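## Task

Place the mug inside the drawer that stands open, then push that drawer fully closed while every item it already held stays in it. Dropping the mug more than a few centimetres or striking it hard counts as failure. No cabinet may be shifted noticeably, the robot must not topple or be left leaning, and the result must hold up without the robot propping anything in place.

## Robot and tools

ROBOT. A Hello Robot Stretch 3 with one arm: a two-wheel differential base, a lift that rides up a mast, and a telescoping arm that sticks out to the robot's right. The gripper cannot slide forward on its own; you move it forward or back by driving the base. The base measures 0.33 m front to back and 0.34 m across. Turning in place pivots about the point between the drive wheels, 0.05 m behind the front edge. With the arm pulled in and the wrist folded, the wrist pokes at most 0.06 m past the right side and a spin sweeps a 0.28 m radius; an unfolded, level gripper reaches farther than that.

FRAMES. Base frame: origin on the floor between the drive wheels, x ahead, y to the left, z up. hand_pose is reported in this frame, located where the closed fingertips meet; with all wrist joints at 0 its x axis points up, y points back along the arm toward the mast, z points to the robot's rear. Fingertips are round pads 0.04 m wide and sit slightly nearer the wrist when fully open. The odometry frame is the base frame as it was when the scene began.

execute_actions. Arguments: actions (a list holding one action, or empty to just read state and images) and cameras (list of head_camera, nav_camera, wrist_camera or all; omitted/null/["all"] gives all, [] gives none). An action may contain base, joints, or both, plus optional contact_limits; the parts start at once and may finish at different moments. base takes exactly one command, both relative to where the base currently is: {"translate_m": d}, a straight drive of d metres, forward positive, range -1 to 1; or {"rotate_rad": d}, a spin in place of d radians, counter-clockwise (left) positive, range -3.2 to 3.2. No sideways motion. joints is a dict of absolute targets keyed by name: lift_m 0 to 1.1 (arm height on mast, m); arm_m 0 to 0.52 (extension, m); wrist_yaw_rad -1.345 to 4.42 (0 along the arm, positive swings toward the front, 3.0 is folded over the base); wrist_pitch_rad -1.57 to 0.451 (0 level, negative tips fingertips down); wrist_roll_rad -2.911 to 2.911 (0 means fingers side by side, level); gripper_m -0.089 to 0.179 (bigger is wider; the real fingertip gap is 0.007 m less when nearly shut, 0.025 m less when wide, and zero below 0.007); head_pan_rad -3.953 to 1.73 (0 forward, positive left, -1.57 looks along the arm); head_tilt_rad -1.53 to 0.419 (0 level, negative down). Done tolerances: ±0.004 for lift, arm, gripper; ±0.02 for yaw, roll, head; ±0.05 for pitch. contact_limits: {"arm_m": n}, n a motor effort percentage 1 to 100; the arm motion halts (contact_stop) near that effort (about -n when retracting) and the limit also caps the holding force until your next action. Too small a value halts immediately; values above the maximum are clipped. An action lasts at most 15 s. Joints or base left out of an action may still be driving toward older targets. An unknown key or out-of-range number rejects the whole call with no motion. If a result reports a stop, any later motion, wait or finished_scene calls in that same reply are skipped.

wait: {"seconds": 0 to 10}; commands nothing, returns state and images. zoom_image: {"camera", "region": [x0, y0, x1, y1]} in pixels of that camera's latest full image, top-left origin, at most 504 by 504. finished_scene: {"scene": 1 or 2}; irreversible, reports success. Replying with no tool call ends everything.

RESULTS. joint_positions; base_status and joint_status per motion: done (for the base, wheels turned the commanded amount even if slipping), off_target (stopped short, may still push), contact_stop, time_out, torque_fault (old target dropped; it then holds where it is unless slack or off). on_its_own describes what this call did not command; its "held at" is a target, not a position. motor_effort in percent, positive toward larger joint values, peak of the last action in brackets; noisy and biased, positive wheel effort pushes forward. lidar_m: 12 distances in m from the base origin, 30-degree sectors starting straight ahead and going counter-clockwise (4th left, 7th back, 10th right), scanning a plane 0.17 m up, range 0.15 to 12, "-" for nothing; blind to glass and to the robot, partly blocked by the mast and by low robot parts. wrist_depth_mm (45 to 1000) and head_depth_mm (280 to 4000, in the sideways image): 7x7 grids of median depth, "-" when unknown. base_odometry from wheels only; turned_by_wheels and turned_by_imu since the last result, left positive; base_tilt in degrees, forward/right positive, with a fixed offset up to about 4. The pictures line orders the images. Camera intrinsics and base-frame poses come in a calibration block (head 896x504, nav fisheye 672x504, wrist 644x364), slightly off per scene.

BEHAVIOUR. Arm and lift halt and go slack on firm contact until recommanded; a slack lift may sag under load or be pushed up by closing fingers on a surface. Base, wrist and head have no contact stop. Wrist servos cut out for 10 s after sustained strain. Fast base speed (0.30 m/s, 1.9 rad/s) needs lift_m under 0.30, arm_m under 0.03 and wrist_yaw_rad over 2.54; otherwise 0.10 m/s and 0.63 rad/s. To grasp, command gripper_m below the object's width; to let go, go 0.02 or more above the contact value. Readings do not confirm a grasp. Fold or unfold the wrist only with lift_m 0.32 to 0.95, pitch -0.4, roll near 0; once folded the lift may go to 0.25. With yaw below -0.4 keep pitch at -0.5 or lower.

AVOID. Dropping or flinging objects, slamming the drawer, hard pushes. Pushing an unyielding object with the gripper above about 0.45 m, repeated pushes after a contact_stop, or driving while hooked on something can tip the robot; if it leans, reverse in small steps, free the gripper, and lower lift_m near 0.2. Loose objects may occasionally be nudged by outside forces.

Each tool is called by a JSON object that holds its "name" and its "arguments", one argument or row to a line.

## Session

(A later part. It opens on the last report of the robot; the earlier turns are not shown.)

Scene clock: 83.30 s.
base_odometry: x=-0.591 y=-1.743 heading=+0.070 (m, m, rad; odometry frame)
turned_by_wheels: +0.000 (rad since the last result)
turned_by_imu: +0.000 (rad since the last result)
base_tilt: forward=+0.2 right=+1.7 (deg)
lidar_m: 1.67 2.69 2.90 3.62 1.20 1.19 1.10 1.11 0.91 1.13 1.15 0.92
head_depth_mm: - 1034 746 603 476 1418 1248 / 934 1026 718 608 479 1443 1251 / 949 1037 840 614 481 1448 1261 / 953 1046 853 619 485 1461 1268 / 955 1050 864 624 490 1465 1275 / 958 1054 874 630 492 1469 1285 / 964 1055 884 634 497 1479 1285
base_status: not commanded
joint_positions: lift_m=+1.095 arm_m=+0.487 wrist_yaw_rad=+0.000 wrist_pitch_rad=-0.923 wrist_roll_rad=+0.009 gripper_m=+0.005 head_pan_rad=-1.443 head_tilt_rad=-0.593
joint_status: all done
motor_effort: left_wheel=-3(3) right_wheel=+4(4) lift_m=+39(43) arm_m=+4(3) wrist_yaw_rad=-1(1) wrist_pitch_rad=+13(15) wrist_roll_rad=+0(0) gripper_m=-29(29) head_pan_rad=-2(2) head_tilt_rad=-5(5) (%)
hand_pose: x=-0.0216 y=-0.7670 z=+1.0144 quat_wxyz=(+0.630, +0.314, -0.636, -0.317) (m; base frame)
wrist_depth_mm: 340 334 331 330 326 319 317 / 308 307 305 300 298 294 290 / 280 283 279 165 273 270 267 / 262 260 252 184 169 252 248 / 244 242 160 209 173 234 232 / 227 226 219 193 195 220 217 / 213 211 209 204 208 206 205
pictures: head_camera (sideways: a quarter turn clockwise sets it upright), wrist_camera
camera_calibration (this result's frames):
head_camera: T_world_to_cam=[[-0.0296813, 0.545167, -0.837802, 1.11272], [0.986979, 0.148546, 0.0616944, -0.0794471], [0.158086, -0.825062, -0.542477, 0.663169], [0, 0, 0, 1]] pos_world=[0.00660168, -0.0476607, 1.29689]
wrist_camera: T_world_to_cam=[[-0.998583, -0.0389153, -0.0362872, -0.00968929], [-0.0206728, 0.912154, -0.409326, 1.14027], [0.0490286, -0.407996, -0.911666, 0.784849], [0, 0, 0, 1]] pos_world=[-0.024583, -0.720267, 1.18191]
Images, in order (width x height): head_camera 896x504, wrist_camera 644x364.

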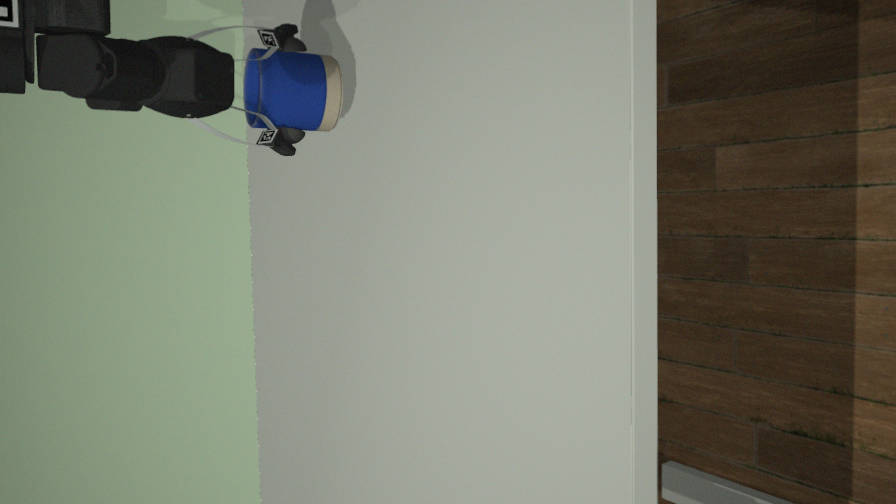

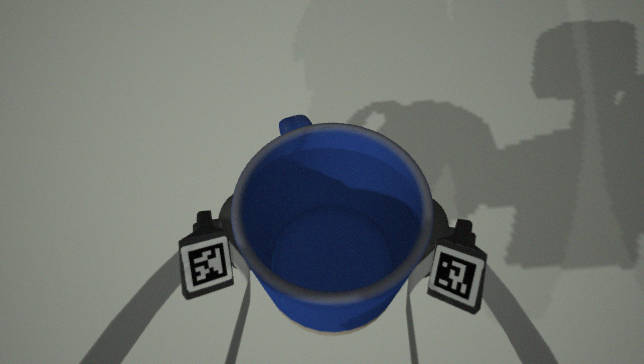

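{"name": "execute_actions", "arguments": {
  "actions": [
    {"joints":{"arm_m":0.0,"head_pan_rad":-2.3,"head_tilt_rad":-0.7}}
  ],
  "cameras": []
}}

{"name": "execute_actions", "arguments": {
  "actions": [
    {"base":{"rotate_rad":-1.55}}
  ],
  "cameras": ["nav_camera","wrist_camera"]
}}

{"name": "execute_actions", "arguments": {
  "actions": [
    {"base":{"translate_m":-0.8},"joints":{"lift_m":0.85}}
  ]
}}

Scene clock: 105.03 s.
base_odometry: x=-0.591 y=-1.743 heading=+0.070 (m, m, rad; odometry frame)
turned_by_wheels: +0.000 (rad since the last result)
turned_by_imu: +0.003 (rad since the last result)
base_tilt: forward=+0.2 right=+1.9 (deg)
lidar_m: 1.66 2.69 2.91 3.60 1.20 1.19 1.10 1.11 0.91 1.14 1.15 0.92
head_depth_mm: 1065 1121 1244 1402 1536 1369 1192 / 1143 1197 765 1551 1614 1379 1194 / 1231 1301 - 1756 1631 1347 1201 / - 1394 - - 1565 1386 1204 / - - - - 1571 1397 1213 / - - - - 1604 1410 1221 / - - - - - - 1222
base_status: not commanded
joint_positions: lift_m=+1.095 arm_m=+0.000 wrist_yaw_rad=+0.000 wrist_pitch_rad=-0.924 wrist_roll_rad=+0.009 gripper_m=+0.024 head_pan_rad=-2.293 head_tilt_rad=-0.691
joint_status: all done
on_its_own: gripper_m is held at +0.023, not at your +0.000, by its stall guard, which is not easing now
motor_effort: left_wheel=-2(3) right_wheel=+4(4) lift_m=+40(40) arm_m=-2(3) wrist_yaw_rad=-2(1) wrist_pitch_rad=+14(15) wrist_roll_rad=+0(0) gripper_m=-21(21) head_pan_rad=-2(33) head_tilt_rad=-6(19) (%)
hand_pose: x=-0.0216 y=-0.2805 z=+1.0142 quat_wxyz=(+0.630, +0.314, -0.635, -0.317) (m; base frame)
wrist_depth_mm: 343 340 334 330 326 324 318 / 313 308 305 304 300 297 292 / 285 283 278 165 275 274 274 / 270 270 264 183 172 - - / - - 160 210 174 - - / - - - 195 195 - - / - - - - - - -
pictures: none
No camera images: the call's "cameras" was empty. Leave "cameras" out to get every camera's image.

Scene clock: 108.43 s.
base_odometry: x=-0.591 y=-1.743 heading=-1.480 (m, m, rad; odometry frame)
turned_by_wheels: -1.550 (rad since the last result)
turned_by_imu: -1.557 (rad since the last result)
base_tilt: forward=+0.1 right=+1.8 (deg)
lidar_m: 1.14 0.97 0.92 1.67 2.71 2.90 3.61 1.17 1.18 1.10 1.11 0.91
head_depth_mm: 1882 2011 1294 1405 1575 1370 1187 / 1670 1714 1355 1500 1594 1373 1193 / 1517 1596 - 1715 1629 1391 1204 / - 1423 - - 1643 1396 1212 / - - - - 1674 1400 1216 / - - - - 1588 1406 1215 / - - - - - - 1226
base_status: done
joint_positions: lift_m=+1.095 arm_m=+0.000 wrist_yaw_rad=+0.000 wrist_pitch_rad=-0.924 wrist_roll_rad=+0.009 gripper_m=+0.024 head_pan_rad=-2.293 head_tilt_rad=-0.691
joint_status: not commanded
on_its_own: gripper_m is held at +0.023, not at your +0.000, by its stall guard, which is not easing now
motor_effort: left_wheel=+2(6) right_wheel=-5(9) lift_m=+40(40) arm_m=-2(2) wrist_yaw_rad=-1(0) wrist_pitch_rad=+14(14) wrist_roll_rad=+1(0) gripper_m=-21(21) head_pan_rad=-3(2) head_tilt_rad=-6(6) (%)
hand_pose: x=-0.0216 y=-0.2805 z=+1.0142 quat_wxyz=(+0.630, +0.314, -0.635, -0.317) (m; base frame)
wrist_depth_mm: 983 - - - - - - / - - - - - - - / - - - 165 - - - / - - - 184 172 - - / - - 160 209 174 - - / - - - 194 196 - - / - - - - - - -
pictures: nav_camera (sideways: a quarter turn counterclockwise sets it upright), wrist_camera
camera_calibration (this result's frames):
nav_camera: T_world_to_cam=[[-0.479345, -0.480084, 0.734675, -0.912573], [-0.726458, 0.686748, -0.0252179, 0.0921219], [-0.49243, -0.545799, -0.67795, 0.841523], [0, 0, 0, 1]] pos_world=[0.0438768, -0.0420742, 1.24328]
wrist_camera: T_world_to_cam=[[-0.998584, -0.0388691, -0.0363328, 0.00930085], [-0.0206616, 0.912568, -0.408402, 0.695545], [0.0490304, -0.407073, -0.912079, 0.983931], [0, 0, 0, 1]] pos_world=[-0.0245838, -0.233839, 1.18182]
Images, in order (width x height): nav_camera 672x504, wrist_camera 644x364.

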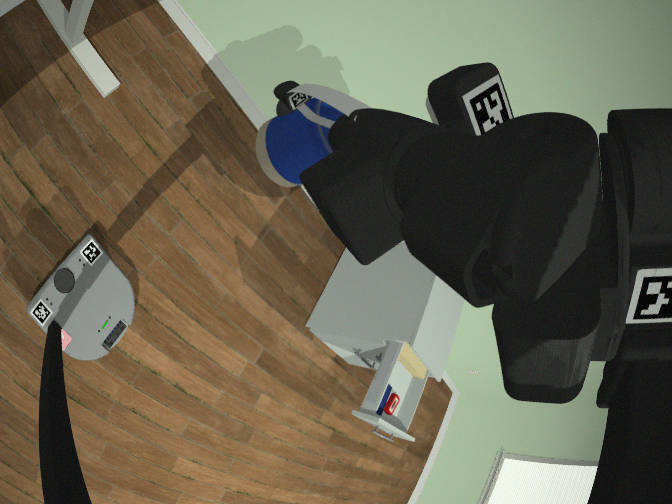

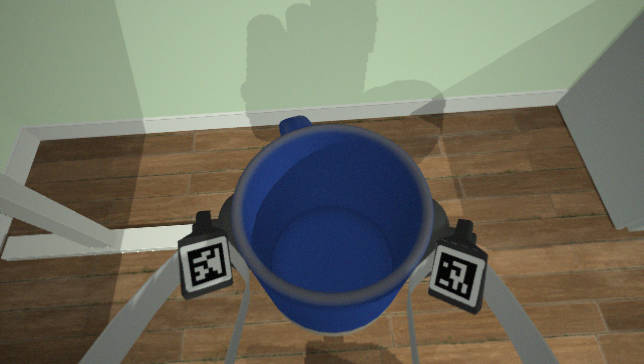

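Scene clock: 117.67 s.
base_odometry: x=-0.664 y=-0.946 heading=-1.480 (m, m, rad; odometry frame)
turned_by_wheels: +0.000 (rad since the last result)
turned_by_imu: +0.001 (rad since the last result)
base_tilt: forward=+0.3 right=+1.8 (deg)
lidar_m: 1.93 1.58 1.97 2.58 2.43 2.69 2.83 1.89 0.65 0.71 1.20 1.52
head_depth_mm: 1955 2240 2390 1953 937 1369 - / 1739 1974 2268 1981 971 840 - / 1563 1746 1984 1919 978 - - / 1427 1572 1754 1063 988 - - / 1304 1436 1532 1022 959 - - / 1208 1315 1335 1028 910 1016 - / 1120 1211 1280 1039 1005 1386 -
base_status: done
joint_positions: lift_m=+0.850 arm_m=+0.000 wrist_yaw_rad=+0.000 wrist_pitch_rad=-0.924 wrist_roll_rad=+0.009 gripper_m=+0.024 head_pan_rad=-2.293 head_tilt_rad=-0.691
joint_status: all done
on_its_own: gripper_m is held at +0.023, not at your +0.000, by its stall guard, which is not easing now
motor_effort: left_wheel=+2(3) right_wheel=-4(10) lift_m=+21(37) arm_m=-3(2) wrist_yaw_rad=-1(0) wrist_pitch_rad=+15(14) wrist_roll_rad=+0(0) gripper_m=-22(21) head_pan_rad=-2(2) head_tilt_rad=-6(6) (%)
hand_pose: x=-0.0216 y=-0.2804 z=+0.7700 quat_wxyz=(+0.630, +0.314, -0.635, -0.317) (m; base frame)
wrist_depth_mm: - - - - 698 492 496 / - - - - 722 509 515 / - - - 164 722 488 494 / - - - 184 172 452 440 / - - 160 209 174 958 407 / 951 919 903 192 196 400 329 / 877 892 871 860 881 883 836
pictures: head_camera (sideways: a quarter turn clockwise sets it upright), nav_camera (sideways: a quarter turn counterclockwise sets it upright), wrist_camera
camera_calibration (this result's frames):
head_camera: T_world_to_cam=[[0.442698, 0.441992, -0.780167, 1.0347], [0.758963, -0.648026, 0.0635362, -0.0804459], [-0.477486, -0.620246, -0.622336, 0.770939], [0, 0, 0, 1]] pos_world=[-0.0288918, -0.0312895, 1.29213]
nav_camera: T_world_to_cam=[[-0.479345, -0.480084, 0.734675, -0.912573], [-0.726458, 0.686748, -0.0252179, 0.0921219], [-0.49243, -0.545799, -0.67795, 0.841523], [0, 0, 0, 1]] pos_world=[0.0438768, -0.0420742, 1.24328]
wrist_camera: T_world_to_cam=[[-0.998584, -0.0388677, -0.0363343, 0.0004298], [-0.0206616, 0.912584, -0.408367, 0.595776], [0.0490304, -0.407038, -0.912095, 0.761214], [0, 0, 0, 1]] pos_world=[-0.0245838, -0.233836, 0.93761]
Images, in order (width x height): head_camera 896x504, nav_camera 672x504, wrist_camera 644x364.

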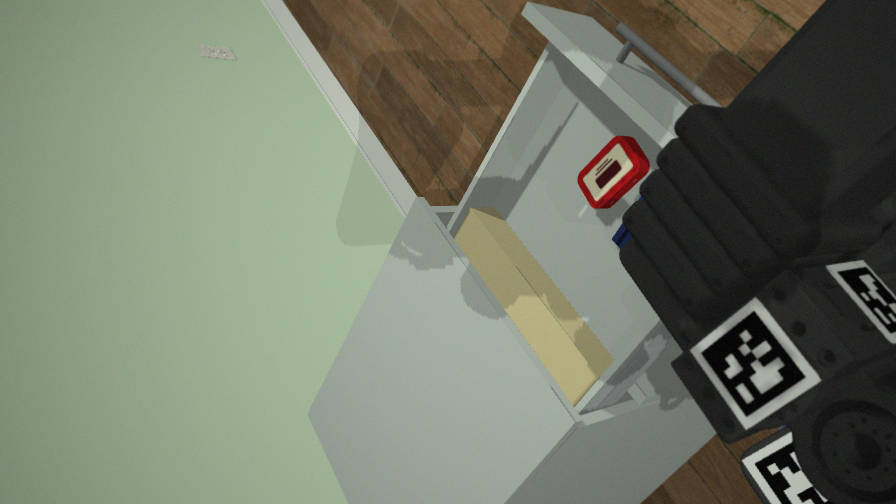

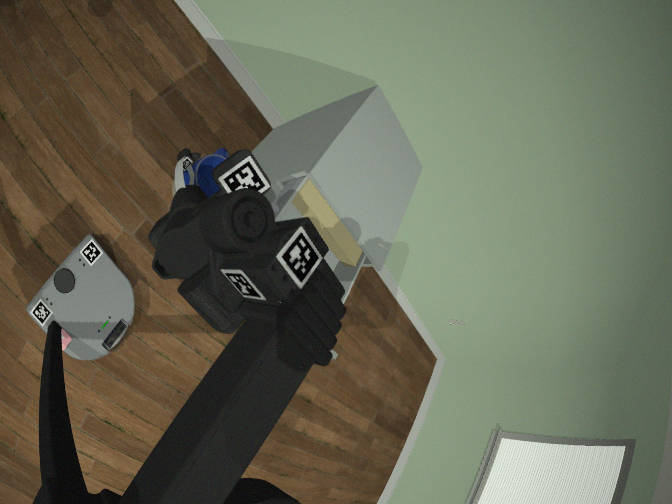

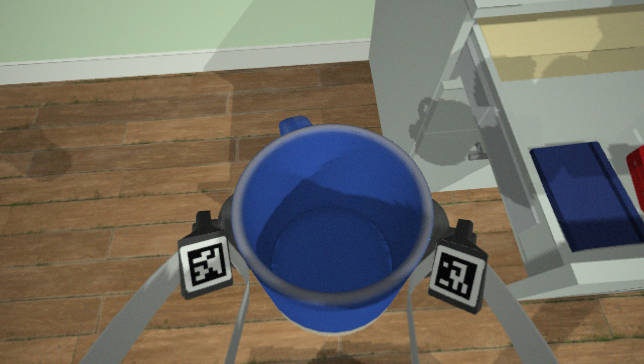

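{"name": "execute_actions", "arguments": {
  "actions": [
    {"base":{"rotate_rad":-0.5},"joints":{"head_pan_rad":-1.57,"head_tilt_rad":-0.95}}
  ],
  "cameras": []
}}

{"name": "execute_actions", "arguments": {
  "actions": [
    {"base":{"translate_m":-0.45}}
  ],
  "cameras": []
}}

{"name": "execute_actions", "arguments": {
  "actions": [
    {"base":{"rotate_rad":0.58},"joints":{"lift_m":0.8}}
  ]
}}

Scene clock: 130.53 s.
base_odometry: x=-0.664 y=-0.946 heading=-1.980 (m, m, rad; odometry frame)
turned_by_wheels: -0.500 (rad since the last result)
turned_by_imu: -0.501 (rad since the last result)
base_tilt: forward=+0.2 right=+1.8 (deg)
lidar_m: 1.55 1.93 1.58 1.96 2.58 2.37 2.75 2.83 1.83 0.65 0.76 1.20
head_depth_mm: 1587 1905 1026 930 - - 1088 / 1473 1624 1017 911 - - 1112 / 1377 1067 981 951 - - 1127 / 1258 1072 951 964 1291 1242 1123 / 1207 1089 937 1133 1374 1244 1127 / 1145 1097 1116 1539 1403 1252 1133 / 1083 1170 1384 1552 1405 1258 1139
base_status: done
joint_positions: lift_m=+0.850 arm_m=+0.000 wrist_yaw_rad=+0.000 wrist_pitch_rad=-0.924 wrist_roll_rad=+0.009 gripper_m=+0.024 head_pan_rad=-1.577 head_tilt_rad=-0.938
joint_status: all done
on_its_own: gripper_m is held at +0.023, not at your +0.000, by its stall guard, which is not easing now
motor_effort: left_wheel=+2(6) right_wheel=-5(11) lift_m=+21(21) arm_m=-3(2) wrist_yaw_rad=-1(2) wrist_pitch_rad=+15(14) wrist_roll_rad=+0(0) gripper_m=-22(21) head_pan_rad=+4(35) head_tilt_rad=-8(33) (%)
hand_pose: x=-0.0216 y=-0.2804 z=+0.7700 quat_wxyz=(+0.630, +0.314, -0.635, -0.317) (m; base frame)
wrist_depth_mm: 880 - 554 564 592 563 - / 981 - 787 542 526 532 519 / - - - 164 485 428 - / - - - 183 172 - - / - 991 160 211 173 969 963 / 943 933 911 192 198 913 903 / 872 872 863 857 874 844 840
pictures: none
No camera images: the call's "cameras" was empty. Leave "cameras" out to get every camera's image.

Scene clock: 136.27 s.
base_odometry: x=-0.485 y=-0.533 heading=-1.979 (m, m, rad; odometry frame)
turned_by_wheels: +0.000 (rad since the last result)
turned_by_imu: +0.001 (rad since the last result)
base_tilt: forward=+0.3 right=+1.8 (deg)
lidar_m: 1.89 1.87 2.05 2.11 2.33 1.98 2.41 2.46 2.23 1.52 0.85 1.46
head_depth_mm: 1958 2090 1775 1579 - - 1087 / 1806 2028 1798 1560 - - 1116 / 1677 1948 1801 1589 - - 1129 / 1566 1827 1810 1493 1406 1243 1123 / 1476 1701 1813 868 1394 1248 1127 / 1399 1535 1054 927 1359 1256 1133 / 1319 1106 1018 949 839 1262 1140
base_status: done
joint_positions: lift_m=+0.850 arm_m=+0.000 wrist_yaw_rad=+0.000 wrist_pitch_rad=-0.924 wrist_roll_rad=+0.009 gripper_m=+0.024 head_pan_rad=-1.577 head_tilt_rad=-0.938
joint_status: not commanded
on_its_own: gripper_m is held at +0.023, not at your +0.000, by its stall guard, which is not easing now
motor_effort: left_wheel=+2(4) right_wheel=-4(11) lift_m=+21(21) arm_m=-3(3) wrist_yaw_rad=-1(1) wrist_pitch_rad=+14(14) wrist_roll_rad=+0(0) gripper_m=-22(22) head_pan_rad=+3(3) head_tilt_rad=-8(8) (%)
hand_pose: x=-0.0216 y=-0.2804 z=+0.7700 quat_wxyz=(+0.630, +0.314, -0.635, -0.317) (m; base frame)
wrist_depth_mm: 583 614 607 - - - - / 568 531 454 - - - - / 398 440 - 165 - - - / 429 - - 184 172 - - / 988 - 159 209 174 974 977 / 929 942 885 193 196 921 909 / 905 884 873 865 871 863 852
pictures: none
No camera images: the call's "cameras" was empty. Leave "cameras" out to get every camera's image.

Scene clock: 138.13 s.
base_odometry: x=-0.485 y=-0.533 heading=-1.400 (m, m, rad; odometry frame)
turned_by_wheels: +0.580 (rad since the last result)
turned_by_imu: +0.584 (rad since the last result)
base_tilt: forward=+0.3 right=+1.7 (deg)
lidar_m: 1.88 2.05 2.22 2.33 2.25 2.58 2.45 2.10 0.90 0.85 1.48 1.98
head_depth_mm: 1331 1106 1043 873 1420 - 1088 / 1259 1057 1040 919 1417 - 1108 / 1260 1068 1050 862 - - 1115 / 1272 1075 1043 891 1408 1239 1121 / 1299 1515 1741 1588 1395 1244 1131 / 1325 1554 1764 1599 1404 1257 1131 / 1325 1545 1777 1604 1420 1258 1140
base_status: done
joint_positions: lift_m=+0.800 arm_m=+0.000 wrist_yaw_rad=+0.000 wrist_pitch_rad=-0.924 wrist_roll_rad=+0.009 gripper_m=+0.024 head_pan_rad=-1.577 head_tilt_rad=-0.938
joint_status: all done
on_its_own: gripper_m is held at +0.023, not at your +0.000, by its stall guard, which is not easing now
motor_effort: left_wheel=-3(6) right_wheel=+5(12) lift_m=+21(21) arm_m=-3(3) wrist_yaw_rad=-1(0) wrist_pitch_rad=+14(14) wrist_roll_rad=+0(0) gripper_m=-21(21) head_pan_rad=+3(3) head_tilt_rad=-8(8) (%)
hand_pose: x=-0.0216 y=-0.2804 z=+0.7200 quat_wxyz=(+0.630, +0.314, -0.635, -0.317) (m; base frame)
wrist_depth_mm: - - - 507 498 447 - / - - 423 407 400 408 - / - - - 165 - - - / - - 978 184 172 978 959 / 959 941 160 210 173 945 911 / 887 903 857 193 196 863 835 / 852 827 845 792 838 821 806
pictures: head_camera (sideways: a quarter turn clockwise sets it upright), nav_camera (sideways: a quarter turn counterclockwise sets it upright), wrist_camera
camera_calibration (this result's frames):
head_camera: T_world_to_cam=[[0.0447975, 0.795808, -0.60389, 0.807411], [0.997837, -0.00652772, 0.0654189, -0.0843333], [0.0481188, -0.605514, -0.794379, 0.991485], [0, 0, 0, 1]] pos_world=[0.000271758, -0.0427368, 1.28072]
nav_camera: T_world_to_cam=[[-0.0473537, -0.835878, 0.546869, -0.670498], [-0.998807, 0.046176, -0.0159081, 0.0816563], [-0.011955, -0.54697, -0.837067, 1.0455], [0, 0, 0, 1]] pos_world=[0.0623073, 0.00763156, 1.24313]
wrist_camera: T_world_to_cam=[[-0.998584, -0.0388673, -0.0363346, -0.00138714], [-0.0206619, 0.91259, -0.408353, 0.575337], [0.0490302, -0.407024, -0.9121, 0.715603], [0, 0, 0, 1]] pos_world=[-0.0245838, -0.233833, 0.887592]
Images, in order (width x height): head_camera 896x504, nav_camera 672x504, wrist_camera 644x364.

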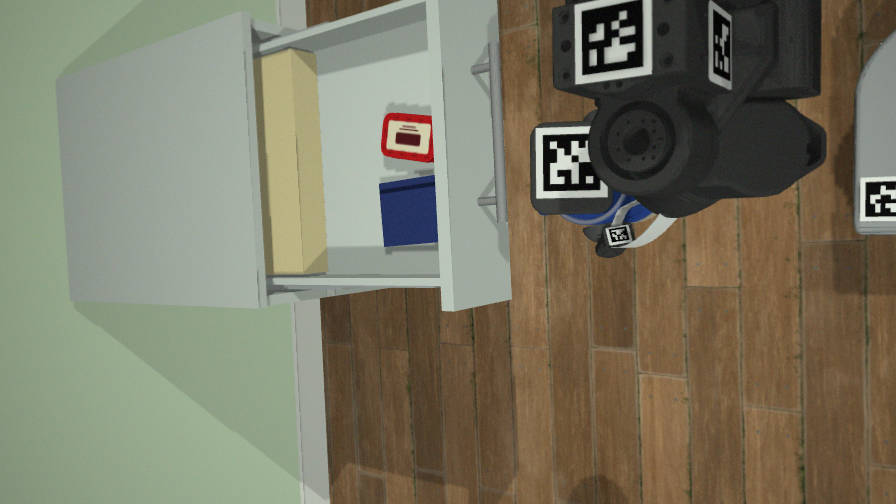

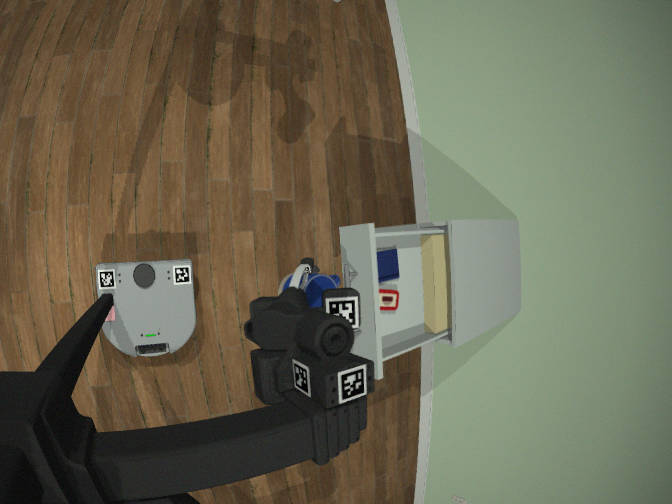

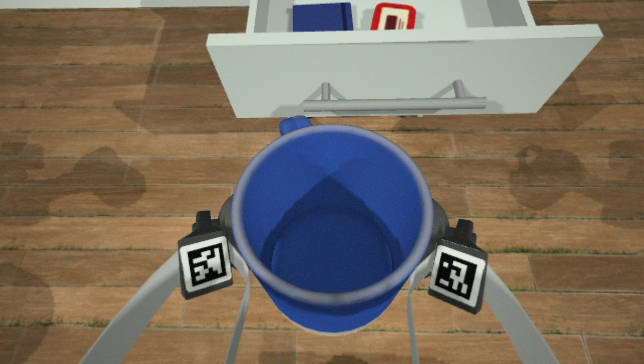

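{"name": "execute_actions", "arguments": {
  "actions": [
    {"base":{"translate_m":-0.11},"joints":{"arm_m":0.36,"lift_m":0.8}}
  ],
  "cameras": ["wrist_camera","head_camera"]
}}

Scene clock: 152.40 s.
base_odometry: x=-0.504 y=-0.425 heading=-1.400 (m, m, rad; odometry frame)
turned_by_wheels: +0.000 (rad since the last result)
turned_by_imu: +0.002 (rad since the last result)
base_tilt: forward=+0.2 right=+1.8 (deg)
lidar_m: 1.99 2.14 2.38 2.32 2.16 2.46 2.35 2.10 1.51 0.86 0.88 1.99
head_depth_mm: 1335 - - 1480 1340 1221 1103 / 1307 - 1048 874 1364 1223 1123 / 1258 - 801 901 1386 1226 1133 / 1284 1071 1049 865 1393 1240 1116 / 1286 1084 1041 893 1400 1245 1127 / 1325 1510 1777 1530 1399 1260 1131 / 1325 1541 1788 1609 1412 1258 1140
base_status: done
joint_positions: lift_m=+0.800 arm_m=+0.360 wrist_yaw_rad=+0.000 wrist_pitch_rad=-0.924 wrist_roll_rad=+0.009 gripper_m=+0.024 head_pan_rad=-1.577 head_tilt_rad=-0.938
joint_status: all done
on_its_own: gripper_m is held at +0.023, not at your +0.000, by its stall guard, which is not easing now
motor_effort: left_wheel=-2(5) right_wheel=+5(6) lift_m=+22(21) arm_m=+4(6) wrist_yaw_rad=-1(0) wrist_pitch_rad=+14(15) wrist_roll_rad=+0(0) gripper_m=-21(21) head_pan_rad=+3(3) head_tilt_rad=-8(7) (%)
hand_pose: x=-0.0216 y=-0.6398 z=+0.7200 quat_wxyz=(+0.630, +0.314, -0.635, -0.317) (m; base frame)
wrist_depth_mm: 990 352 347 344 342 984 999 / - 411 406 404 403 - - / - 420 426 164 399 - - / - 402 398 182 172 994 975 / 978 366 160 209 173 919 921 / 890 345 336 194 196 860 839 / 824 327 327 323 330 312 801
pictures: head_camera (sideways: a quarter turn clockwise sets it upright), wrist_camera
camera_calibration (this result's frames):
head_camera: T_world_to_cam=[[0.0447125, 0.795881, -0.6038, 0.807295], [0.997837, -0.00642802, 0.0654188, -0.0843332], [0.0481843, -0.605419, -0.794447, 0.991573], [0, 0, 0, 1]] pos_world=[0.000276357, -0.042735, 1.28071]
wrist_camera: T_world_to_cam=[[-0.998584, -0.0388595, -0.0363412, -0.0153448], [-0.0206606, 0.912661, -0.408194, 0.903181], [0.0490294, -0.406865, -0.912171, 0.569477], [0, 0, 0, 1]] pos_world=[-0.0245839, -0.593194, 0.887577]
Images, in order (width x height): head_camera 896x504, wrist_camera 644x364.

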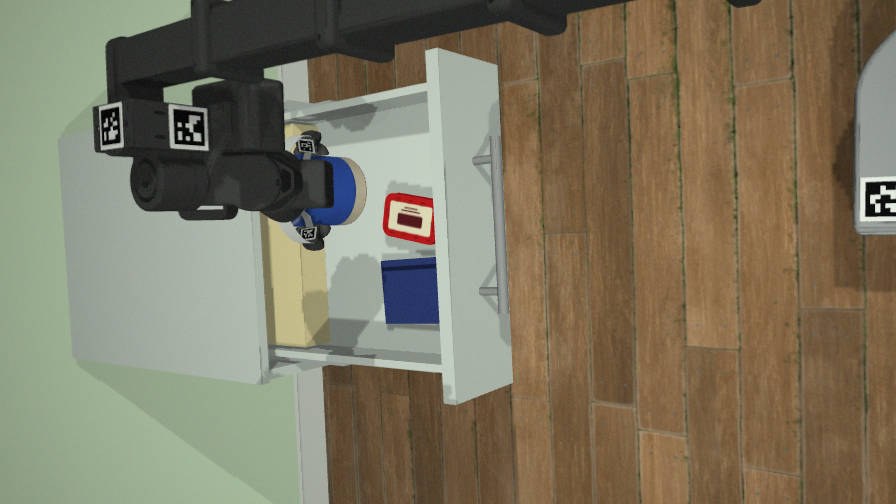

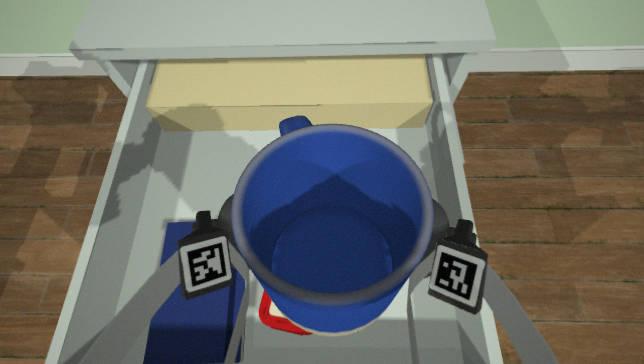

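{"name": "execute_actions", "arguments": {
  "actions": [
    {"joints":{"arm_m":0.485,"lift_m":0.75,"wrist_yaw_rad":0.3}}
  ],
  "cameras": ["wrist_camera","head_camera"]
}}

{"name": "execute_actions", "arguments": {
  "actions": [
    {"joints":{"lift_m":0.69}}
  ],
  "cameras": ["wrist_camera","head_camera"]
}}

Scene clock: 164.33 s.
base_odometry: x=-0.504 y=-0.425 heading=-1.400 (m, m, rad; odometry frame)
turned_by_wheels: +0.000 (rad since the last result)
turned_by_imu: +0.001 (rad since the last result)
base_tilt: forward=+0.3 right=+1.8 (deg)
lidar_m: 1.99 2.14 2.37 2.33 2.16 2.46 2.35 2.10 1.50 0.86 0.88 1.99
head_depth_mm: 1332 1517 - - 1338 1219 1106 / 1309 - 1043 877 1367 1230 1125 / 1286 - 1040 905 1369 1230 1133 / 1276 1071 1036 866 1386 1244 1125 / 1283 1089 1039 894 1400 1246 1130 / 1329 1515 1752 1541 1402 1252 1134 / 1325 1544 1782 1614 1411 1261 1137
base_status: not commanded
joint_positions: lift_m=+0.750 arm_m=+0.485 wrist_yaw_rad=+0.298 wrist_pitch_rad=-0.924 wrist_roll_rad=+0.009 gripper_m=+0.024 head_pan_rad=-1.577 head_tilt_rad=-0.938
joint_status: all done
on_its_own: gripper_m is held at +0.023, not at your +0.000, by its stall guard, which is not easing now
motor_effort: left_wheel=-2(2) right_wheel=+4(4) lift_m=+22(22) arm_m=+4(4) wrist_yaw_rad=+2(4) wrist_pitch_rad=+15(15) wrist_roll_rad=+0(0) gripper_m=-22(22) head_pan_rad=+2(3) head_tilt_rad=-8(7) (%)
hand_pose: x=+0.0181 y=-0.7588 z=+0.6699 quat_wxyz=(+0.670, +0.405, -0.582, -0.220) (m; base frame)
wrist_depth_mm: - 280 271 272 268 264 260 / - 324 256 248 245 242 239 / - - 321 164 230 224 221 / 973 336 348 183 173 286 223 / 906 317 160 210 174 284 860 / 841 301 295 194 195 283 785 / 266 279 281 281 283 281 755
pictures: head_camera (sideways: a quarter turn clockwise sets it upright), wrist_camera
camera_calibration (this result's frames):
head_camera: T_world_to_cam=[[0.0447127, 0.795882, -0.603799, 0.807293], [0.997837, -0.00642834, 0.0654188, -0.0843332], [0.0481842, -0.605418, -0.794448, 0.991574], [0, 0, 0, 1]] pos_world=[0.000276347, -0.042735, 1.28071]
wrist_camera: T_world_to_cam=[[-0.943295, -0.32996, -0.0363484, -0.204118], [-0.2874, 0.866569, -0.407994, 0.961956], [0.16612, -0.374412, -0.912261, 0.496028], [0, 0, 0, 1]] pos_world=[0.00152267, -0.715233, 0.83756]
Images, in order (width x height): head_camera 896x504, wrist_camera 644x364.

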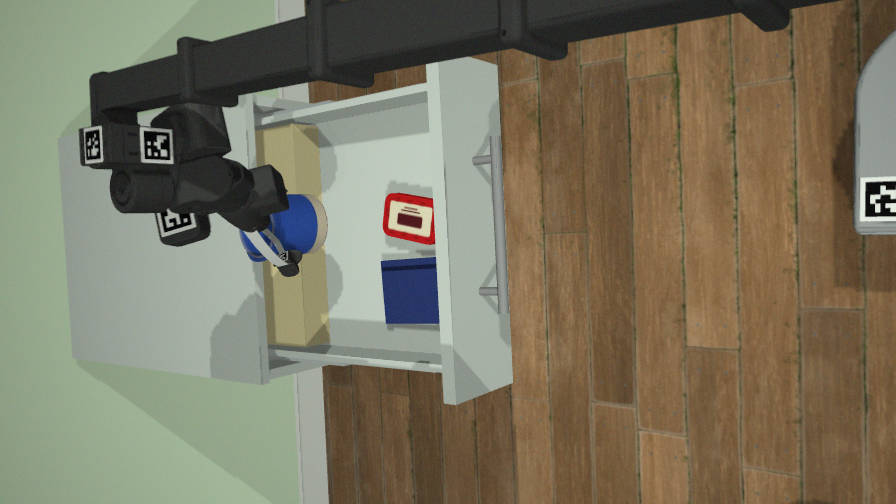

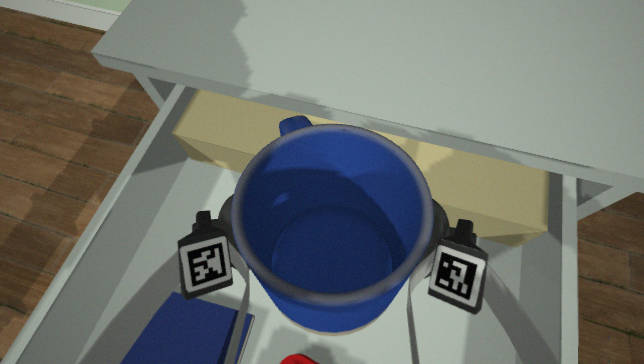

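Scene clock: 165.70 s.
base_odometry: x=-0.504 y=-0.425 heading=-1.400 (m, m, rad; odometry frame)
turned_by_wheels: +0.000 (rad since the last result)
turned_by_imu: +0.000 (rad since the last result)
base_tilt: forward=+0.3 right=+1.9 (deg)
lidar_m: 1.98 2.13 2.38 2.32 2.16 2.46 2.35 2.10 1.50 0.85 0.88 1.99
head_depth_mm: 1335 1563 1726 - - 1216 1104 / 1308 - 1021 875 1373 1223 1127 / 1269 1152 1026 902 1371 1238 1131 / 1278 1097 1039 865 1390 1246 1122 / 1278 1086 1044 894 1395 1244 1122 / 1331 1525 1755 1539 1406 1253 1129 / 1326 1550 1781 1601 1410 1262 1143
base_status: not commanded
joint_positions: lift_m=+0.690 arm_m=+0.485 wrist_yaw_rad=+0.298 wrist_pitch_rad=-0.924 wrist_roll_rad=+0.009 gripper_m=+0.024 head_pan_rad=-1.577 head_tilt_rad=-0.938
joint_status: all done
on_its_own: gripper_m is held at +0.023, not at your +0.000, by its stall guard, which is not easing now
motor_effort: left_wheel=-2(2) right_wheel=+4(4) lift_m=+22(23) arm_m=+4(4) wrist_yaw_rad=+1(2) wrist_pitch_rad=+14(15) wrist_roll_rad=+0(0) gripper_m=-21(21) head_pan_rad=+3(3) head_tilt_rad=-7(8) (%)
hand_pose: x=+0.0181 y=-0.7588 z=+0.6099 quat_wxyz=(+0.670, +0.405, -0.582, -0.220) (m; base frame)
wrist_depth_mm: - 272 196 187 183 180 179 / - 274 266 263 253 172 165 / 978 280 277 165 241 239 232 / 244 283 280 184 171 228 217 / 238 266 160 210 174 258 217 / 247 251 235 193 196 245 205 / 236 221 227 226 230 229 196
pictures: head_camera (sideways: a quarter turn clockwise sets it upright), wrist_camera
camera_calibration (this result's frames):
head_camera: T_world_to_cam=[[0.0447126, 0.795882, -0.603799, 0.807293], [0.997837, -0.00642822, 0.0654188, -0.0843332], [0.0481843, -0.605418, -0.794448, 0.991574], [0, 0, 0, 1]] pos_world=[0.000276352, -0.042735, 1.28071]
wrist_camera: T_world_to_cam=[[-0.943295, -0.32996, -0.0363485, -0.206299], [-0.2874, 0.866569, -0.407994, 0.937478], [0.16612, -0.374412, -0.912261, 0.441294], [0, 0, 0, 1]] pos_world=[0.00152266, -0.715234, 0.777562]
Images, in order (width x height): head_camera 896x504, wrist_camera 644x364.

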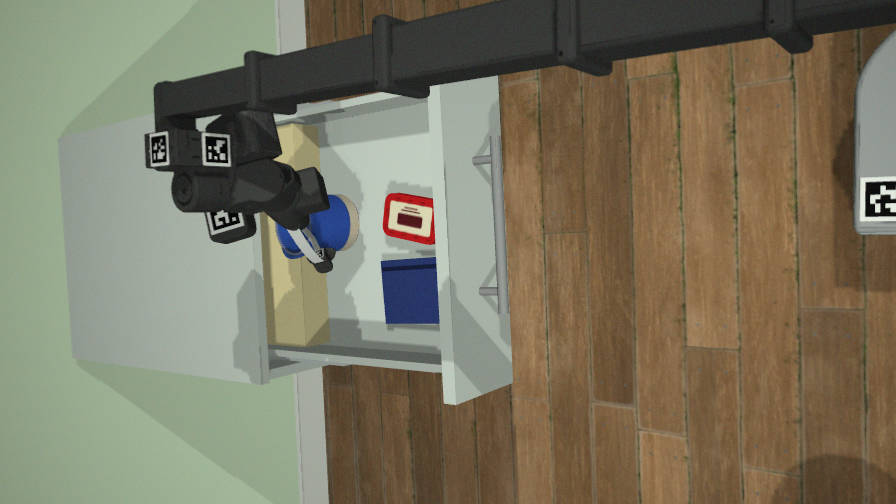

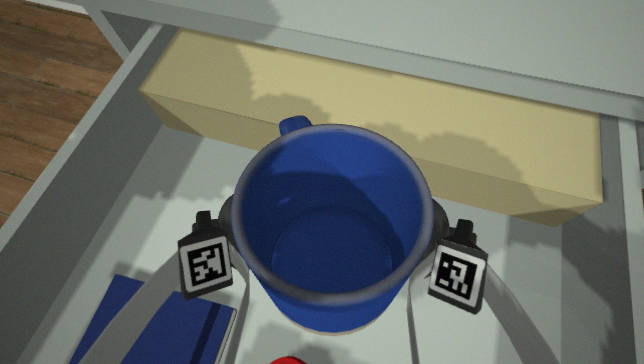

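{"name": "execute_actions", "arguments": {
  "actions": [
    {"joints":{"lift_m":0.658}}
  ],
  "cameras": ["wrist_camera","head_camera"]
}}

Scene clock: 172.10 s.
base_odometry: x=-0.504 y=-0.425 heading=-1.400 (m, m, rad; odometry frame)
turned_by_wheels: +0.000 (rad since the last result)
turned_by_imu: +0.001 (rad since the last result)
base_tilt: forward=+0.2 right=+1.8 (deg)
lidar_m: 1.98 2.14 2.37 2.32 2.16 2.46 2.35 2.10 1.50 0.85 0.88 1.99
head_depth_mm: 1338 1554 1727 1560 - - 1105 / 1314 1451 1024 873 1378 1227 1126 / 1275 1118 1026 904 1376 1232 1131 / 1278 1077 1041 869 1386 1241 1122 / 1282 1081 1040 892 1393 1248 1132 / 1323 1503 1772 1535 1399 1252 1135 / 1329 1543 1771 1600 1409 1255 1140
base_status: not commanded
joint_positions: lift_m=+0.658 arm_m=+0.485 wrist_yaw_rad=+0.298 wrist_pitch_rad=-0.924 wrist_roll_rad=+0.009 gripper_m=+0.024 head_pan_rad=-1.577 head_tilt_rad=-0.938
joint_status: all done
on_its_own: gripper_m is held at +0.023, not at your +0.000, by its stall guard, which is not easing now
motor_effort: left_wheel=-2(2) right_wheel=+4(4) lift_m=+21(22) arm_m=+3(4) wrist_yaw_rad=+2(1) wrist_pitch_rad=+15(15) wrist_roll_rad=+0(0) gripper_m=-21(21) head_pan_rad=+3(3) head_tilt_rad=-8(7) (%)
hand_pose: x=+0.0181 y=-0.7588 z=+0.5779 quat_wxyz=(+0.670, +0.405, -0.582, -0.220) (m; base frame)
wrist_depth_mm: - 244 248 241 231 147 139 / 991 242 229 223 219 218 213 / 222 266 262 165 208 201 198 / 225 253 244 184 173 225 195 / 229 234 161 209 174 225 217 / 217 206 205 194 197 214 204 / 197 193 200 198 200 199 193
pictures: head_camera (sideways: a quarter turn clockwise sets it upright), wrist_camera
camera_calibration (this result's frames):
head_camera: T_world_to_cam=[[0.0447126, 0.795882, -0.603799, 0.807293], [0.997837, -0.00642822, 0.0654188, -0.0843332], [0.0481843, -0.605418, -0.794448, 0.991574], [0, 0, 0, 1]] pos_world=[0.000276352, -0.042735, 1.28071]
wrist_camera: T_world_to_cam=[[-0.943295, -0.32996, -0.0363487, -0.207462], [-0.287401, 0.866571, -0.407989, 0.924419], [0.166119, -0.374407, -0.912263, 0.412104], [0, 0, 0, 1]] pos_world=[0.00152257, -0.715234, 0.745559]
Images, in order (width x height): head_camera 896x504, wrist_camera 644x364.

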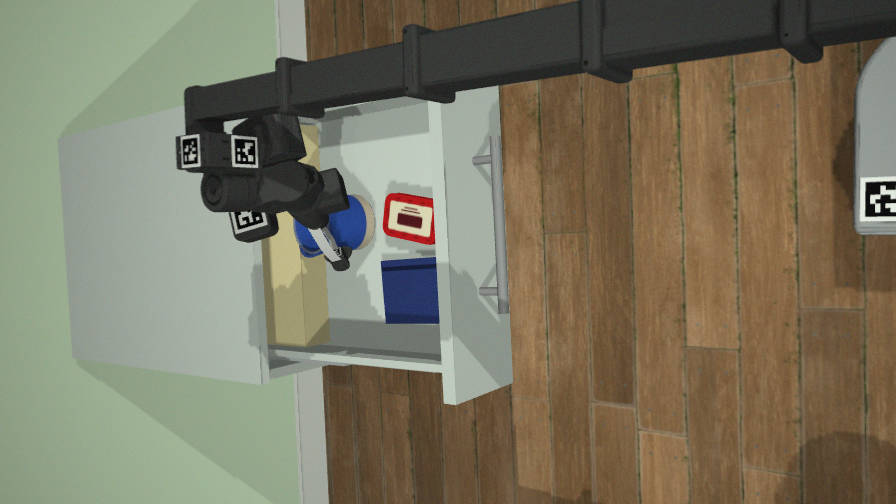

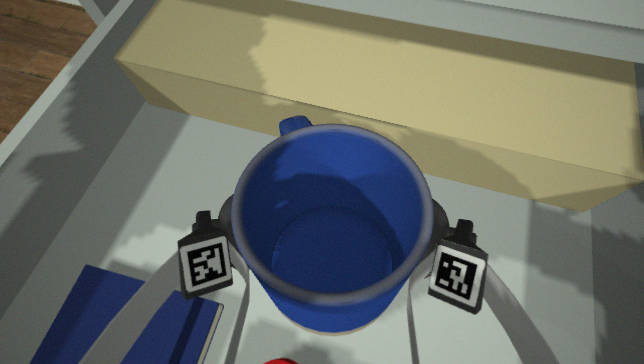

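{"name": "execute_actions", "arguments": {
  "actions": [
    {"joints":{"lift_m":0.645}}
  ],
  "cameras": ["wrist_camera"]
}}

Scene clock: 175.77 s.
base_odometry: x=-0.504 y=-0.425 heading=-1.400 (m, m, rad; odometry frame)
turned_by_wheels: +0.000 (rad since the last result)
turned_by_imu: +0.001 (rad since the last result)
base_tilt: forward=+0.3 right=+1.8 (deg)
lidar_m: 1.98 2.13 2.38 2.32 2.15 2.47 2.35 2.11 1.50 0.86 0.88 1.99
head_depth_mm: 1336 1552 1740 1552 - - - / 1306 1446 1026 874 1363 1226 1123 / 1258 1096 1023 902 1374 1233 1129 / 1284 1079 1038 867 1393 1239 1123 / 1284 1091 1041 894 1395 1242 1131 / 1332 1508 1770 1542 1401 1255 1130 / 1322 1540 1779 1605 1413 1259 1138
base_status: not commanded
joint_positions: lift_m=+0.646 arm_m=+0.485 wrist_yaw_rad=+0.298 wrist_pitch_rad=-0.912 wrist_roll_rad=+0.009 gripper_m=+0.024 head_pan_rad=-1.577 head_tilt_rad=-0.938
joint_status: all done
on_its_own: gripper_m is held at +0.023, not at your +0.000, by its stall guard, which is not easing now
motor_effort: left_wheel=-2(3) right_wheel=+5(5) lift_m=+16(22) arm_m=+4(4) wrist_yaw_rad=+1(2) wrist_pitch_rad=+7(14) wrist_roll_rad=+0(0) gripper_m=-22(22) head_pan_rad=+3(3) head_tilt_rad=-8(8) (%)
hand_pose: x=+0.0189 y=-0.7614 z=+0.5668 quat_wxyz=(+0.672, +0.401, -0.584, -0.216) (m; base frame)
wrist_depth_mm: - 233 235 234 226 217 135 / 224 237 220 213 209 207 204 / 216 257 253 164 198 193 189 / 225 242 234 184 170 220 193 / 222 224 159 209 174 215 210 / 207 196 201 193 197 204 197 / 185 184 191 188 191 190 186
pictures: wrist_camera
camera_calibration (this result's frames):
wrist_camera: T_world_to_cam=[[-0.943162, -0.330393, -0.035867, -0.208575], [-0.285894, 0.861653, -0.419307, 0.925014], [0.169441, -0.38522, -0.907136, 0.389679], [0, 0, 0, 1]] pos_world=[0.00170877, -0.715841, 0.733876]
Images, in order (width x height): wrist_camera 644x364.

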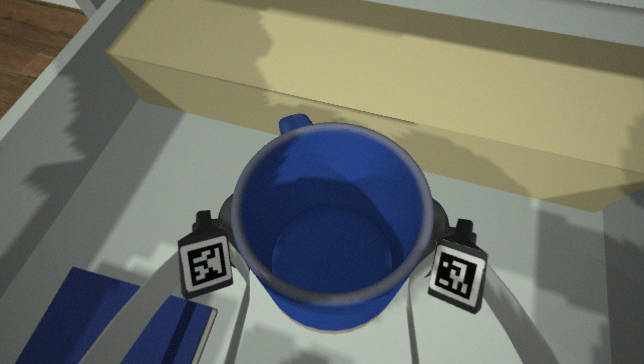

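{"name": "execute_actions", "arguments": {
  "actions": [
    {"joints":{"gripper_m":0.13}}
  ],
  "cameras": ["wrist_camera"]
}}

{"name": "execute_actions", "arguments": {
  "actions": [
    {"joints":{"lift_m":0.76}}
  ],
  "cameras": ["wrist_camera"]
}}

{"name": "execute_actions", "arguments": {
  "actions": [
    {"base":{"translate_m":0.03},"joints":{"arm_m":0.05,"wrist_yaw_rad":0,"gripper_m":-0.01}}
  ],
  "cameras": []
}}

{"name": "execute_actions", "arguments": {
  "actions": [
    {"joints":{"arm_m":0.03,"wrist_pitch_rad":-0.3,"lift_m":0.56}}
  ],
  "cameras": ["wrist_camera","head_camera"]
}}

Scene clock: 187.27 s.
base_odometry: x=-0.504 y=-0.425 heading=-1.400 (m, m, rad; odometry frame)
turned_by_wheels: +0.000 (rad since the last result)
turned_by_imu: +0.001 (rad since the last result)
base_tilt: forward=+0.2 right=+1.9 (deg)
lidar_m: 1.99 2.13 2.38 2.33 2.16 2.46 2.35 2.11 1.50 0.86 0.88 1.99
head_depth_mm: 1333 1555 1727 1550 - - - / 1308 1459 1021 873 1368 1226 1125 / 1258 1094 1023 906 1376 1232 1131 / 1273 1079 1036 869 1383 1243 1123 / 1282 1088 1041 891 1395 1252 1126 / 1327 1512 1769 1541 1406 1259 1136 / 1325 1539 1781 1606 1416 1262 1133
base_status: not commanded
joint_positions: lift_m=+0.645 arm_m=+0.485 wrist_yaw_rad=+0.298 wrist_pitch_rad=-0.913 wrist_roll_rad=+0.009 gripper_m=+0.130 head_pan_rad=-1.577 head_tilt_rad=-0.938
joint_status: all done
motor_effort: left_wheel=-3(3) right_wheel=+4(5) lift_m=+19(19) arm_m=+3(4) wrist_yaw_rad=+1(1) wrist_pitch_rad=+8(9) wrist_roll_rad=+0(0) gripper_m=+0(89) head_pan_rad=+3(3) head_tilt_rad=-7(8) (%)
hand_pose: x=+0.0188 y=-0.7612 z=+0.5666 quat_wxyz=(+0.671, +0.402, -0.584, -0.216) (m; base frame)
wrist_depth_mm: - 233 233 231 226 217 135 / 223 238 219 212 208 205 203 / 217 256 253 165 198 191 188 / 226 240 235 188 178 219 193 / 222 223 190 210 204 217 209 / 206 191 204 195 200 - 196 / 186 183 191 189 191 188 182
pictures: wrist_camera
camera_calibration (this result's frames):
wrist_camera: T_world_to_cam=[[-0.943172, -0.330361, -0.0359037, -0.20853], [-0.286006, 0.86202, -0.418475, 0.924548], [0.169197, -0.384425, -0.907518, 0.390381], [0, 0, 0, 1]] pos_world=[0.00169519, -0.715798, 0.733691]
Images, in order (width x height): wrist_camera 644x364.

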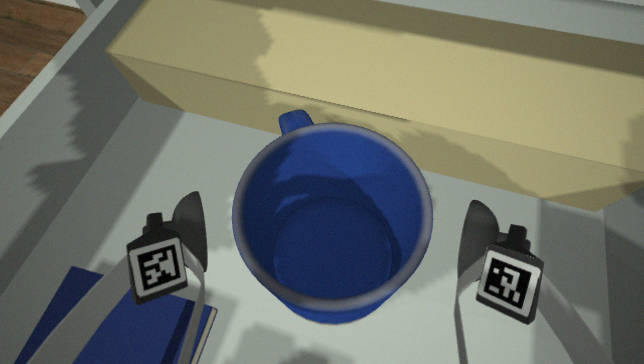

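Scene clock: 189.13 s.
base_odometry: x=-0.504 y=-0.425 heading=-1.400 (m, m, rad; odometry frame)
turned_by_wheels: +0.000 (rad since the last result)
turned_by_imu: +0.001 (rad since the last result)
base_tilt: forward=+0.3 right=+1.9 (deg)
lidar_m: 1.98 2.13 2.38 2.33 2.15 2.47 2.35 2.10 1.50 0.86 0.88 1.98
head_depth_mm: 1337 1541 - - 1342 1219 1103 / 1292 1005 1044 874 1374 1222 1124 / 1287 - 1042 904 1382 1230 1128 / 1274 1077 1039 867 1391 1241 1120 / 1276 1089 1040 894 1397 1246 1128 / 1331 1512 1772 1535 1398 1255 1131 / 1326 1544 1766 1604 1409 1266 1137
base_status: not commanded
joint_positions: lift_m=+0.760 arm_m=+0.485 wrist_yaw_rad=+0.298 wrist_pitch_rad=-0.912 wrist_roll_rad=+0.009 gripper_m=+0.130 head_pan_rad=-1.577 head_tilt_rad=-0.938
joint_status: all done
motor_effort: left_wheel=-3(3) right_wheel=+4(5) lift_m=+38(39) arm_m=+4(4) wrist_yaw_rad=+1(2) wrist_pitch_rad=+7(7) wrist_roll_rad=+0(1) gripper_m=+0(1) head_pan_rad=+3(3) head_tilt_rad=-8(7) (%)
hand_pose: x=+0.0189 y=-0.7614 z=+0.6809 quat_wxyz=(+0.672, +0.401, -0.584, -0.216) (m; base frame)
wrist_depth_mm: - 311 294 292 286 285 279 / - 283 270 263 263 258 256 / - - 334 259 244 239 236 / - 351 359 316 305 293 224 / 917 297 342 286 327 287 854 / 847 301 316 304 310 - 819 / 798 295 289 294 296 286 763
pictures: wrist_camera
camera_calibration (this result's frames):
wrist_camera: T_world_to_cam=[[-0.943163, -0.330389, -0.0358729, -0.204475], [-0.28591, 0.861704, -0.419192, 0.972788], [0.169408, -0.38511, -0.907188, 0.493301], [0, 0, 0, 1]] pos_world=[0.00170694, -0.715836, 0.847967]
Images, in order (width x height): wrist_camera 644x364.

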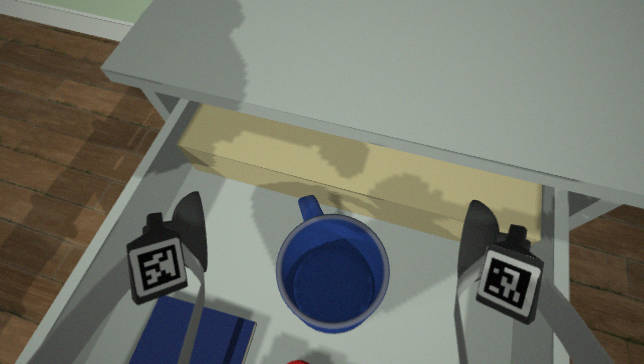

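Scene clock: 193.53 s.
base_odometry: x=-0.499 y=-0.455 heading=-1.400 (m, m, rad; odometry frame)
turned_by_wheels: +0.000 (rad since the last result)
turned_by_imu: +0.001 (rad since the last result)
base_tilt: forward=+0.1 right=+1.7 (deg)
lidar_m: 1.96 2.11 2.34 2.32 2.25 2.49 2.38 2.10 1.50 0.85 1.48 1.99
head_depth_mm: 1340 1548 1737 1482 - - 1100 / 1296 1055 1047 875 - 1186 1127 / 1265 1063 1025 898 - 1199 1134 / 1282 1074 1054 863 1383 1243 1121 / 1275 1084 1045 894 1392 1243 1136 / 1332 1541 1776 1593 1402 1256 1127 / 1332 1546 1772 1618 1413 1254 1136
base_status: done
joint_positions: lift_m=+0.760 arm_m=+0.050 wrist_yaw_rad=+0.002 wrist_pitch_rad=-0.912 wrist_roll_rad=+0.009 gripper_m=-0.010 head_pan_rad=-1.577 head_tilt_rad=-0.938
joint_status: all done
motor_effort: left_wheel=-2(2) right_wheel=+2(11) lift_m=+38(38) arm_m=-3(3) wrist_yaw_rad=-3(5) wrist_pitch_rad=+7(7) wrist_roll_rad=+0(0) gripper_m=-5(89) head_pan_rad=+3(4) head_tilt_rad=-7(7) (%)
hand_pose: x=-0.0214 y=-0.3331 z=+0.6810 quat_wxyz=(+0.632, +0.311, -0.637, -0.313) (m; base frame)
wrist_depth_mm: - - 465 446 465 413 - / - 335 338 337 336 335 - / - - 418 415 418 - - / 995 981 976 967 922 961 955 / 924 916 920 - 885 878 875 / 832 831 844 817 826 814 813 / 797 802 772 763 788 779 787
pictures: none
No camera images: the call's "cameras" was empty. Leave "cameras" out to get every camera's image.

Scene clock: 196.20 s.
base_odometry: x=-0.499 y=-0.455 heading=-1.400 (m, m, rad; odometry frame)
turned_by_wheels: +0.000 (rad since the last result)
turned_by_imu: +0.001 (rad since the last result)
base_tilt: forward=+0.2 right=+1.8 (deg)
lidar_m: 1.96 2.11 2.32 2.33 2.25 2.50 2.38 2.10 1.50 0.85 1.47 1.98
head_depth_mm: 1336 1547 1741 1478 1362 1257 - / 1295 1058 1042 870 1375 1274 1098 / 1266 1063 1030 869 1395 - 1122 / 1279 1072 1052 864 1383 1239 1125 / 1276 1088 1042 894 1399 1250 1130 / 1331 1546 1753 1600 1399 1255 1133 / 1328 1542 1783 1612 1415 1261 1134
base_status: not commanded
joint_positions: lift_m=+0.560 arm_m=+0.030 wrist_yaw_rad=+0.002 wrist_pitch_rad=-0.320 wrist_roll_rad=+0.009 gripper_m=-0.010 head_pan_rad=-1.577 head_tilt_rad=-0.938
joint_status: all done
motor_effort: left_wheel=-2(2) right_wheel=+4(3) lift_m=+19(34) arm_m=-2(3) wrist_yaw_rad=-3(3) wrist_pitch_rad=+12(12) wrist_roll_rad=+0(0) gripper_m=-5(6) head_pan_rad=+3(3) head_tilt_rad=-7(8) (%)
hand_pose: x=-0.0211 y=-0.4109 z=+0.5957 quat_wxyz=(+0.695, +0.113, -0.701, -0.113) (m; base frame)
wrist_depth_mm: - - 904 916 942 - - / - - 598 568 595 - - / - 263 262 261 261 259 - / - 286 278 280 279 284 - / - 318 312 - 313 312 - / 934 946 950 875 926 963 905 / 817 795 793 797 806 808 810
pictures: head_camera (sideways: a quarter turn clockwise sets it upright), wrist_camera
camera_calibration (this result's frames):
head_camera: T_world_to_cam=[[0.044687, 0.795951, -0.603709, 0.807176], [0.997837, -0.00640293, 0.0654188, -0.0843331], [0.0482047, -0.605327, -0.794516, 0.991663], [0, 0, 0, 1]] pos_world=[0.000277768, -0.0427328, 1.28071]
wrist_camera: T_world_to_cam=[[-0.99848, -0.0545405, -0.007884, -0.0339051], [-0.0216034, 0.519015, -0.854492, 0.747664], [0.0506963, -0.853023, -0.519405, 0.131905], [0, 0, 0, 1]] pos_world=[-0.0243886, -0.277381, 0.707118]
Images, in order (width x height): head_camera 896x504, wrist_camera 644x364.

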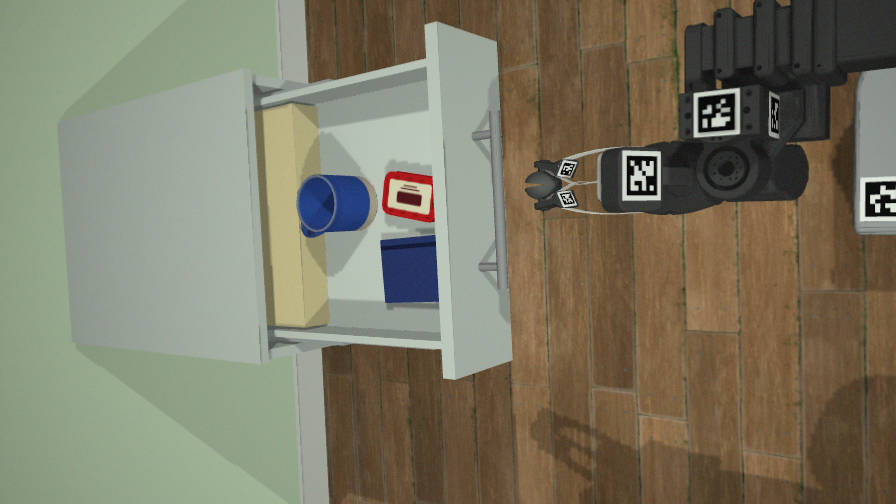

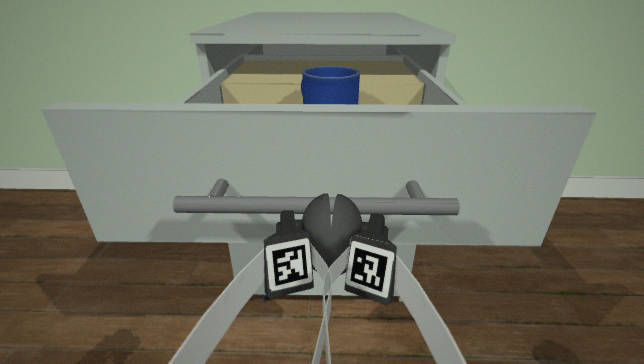

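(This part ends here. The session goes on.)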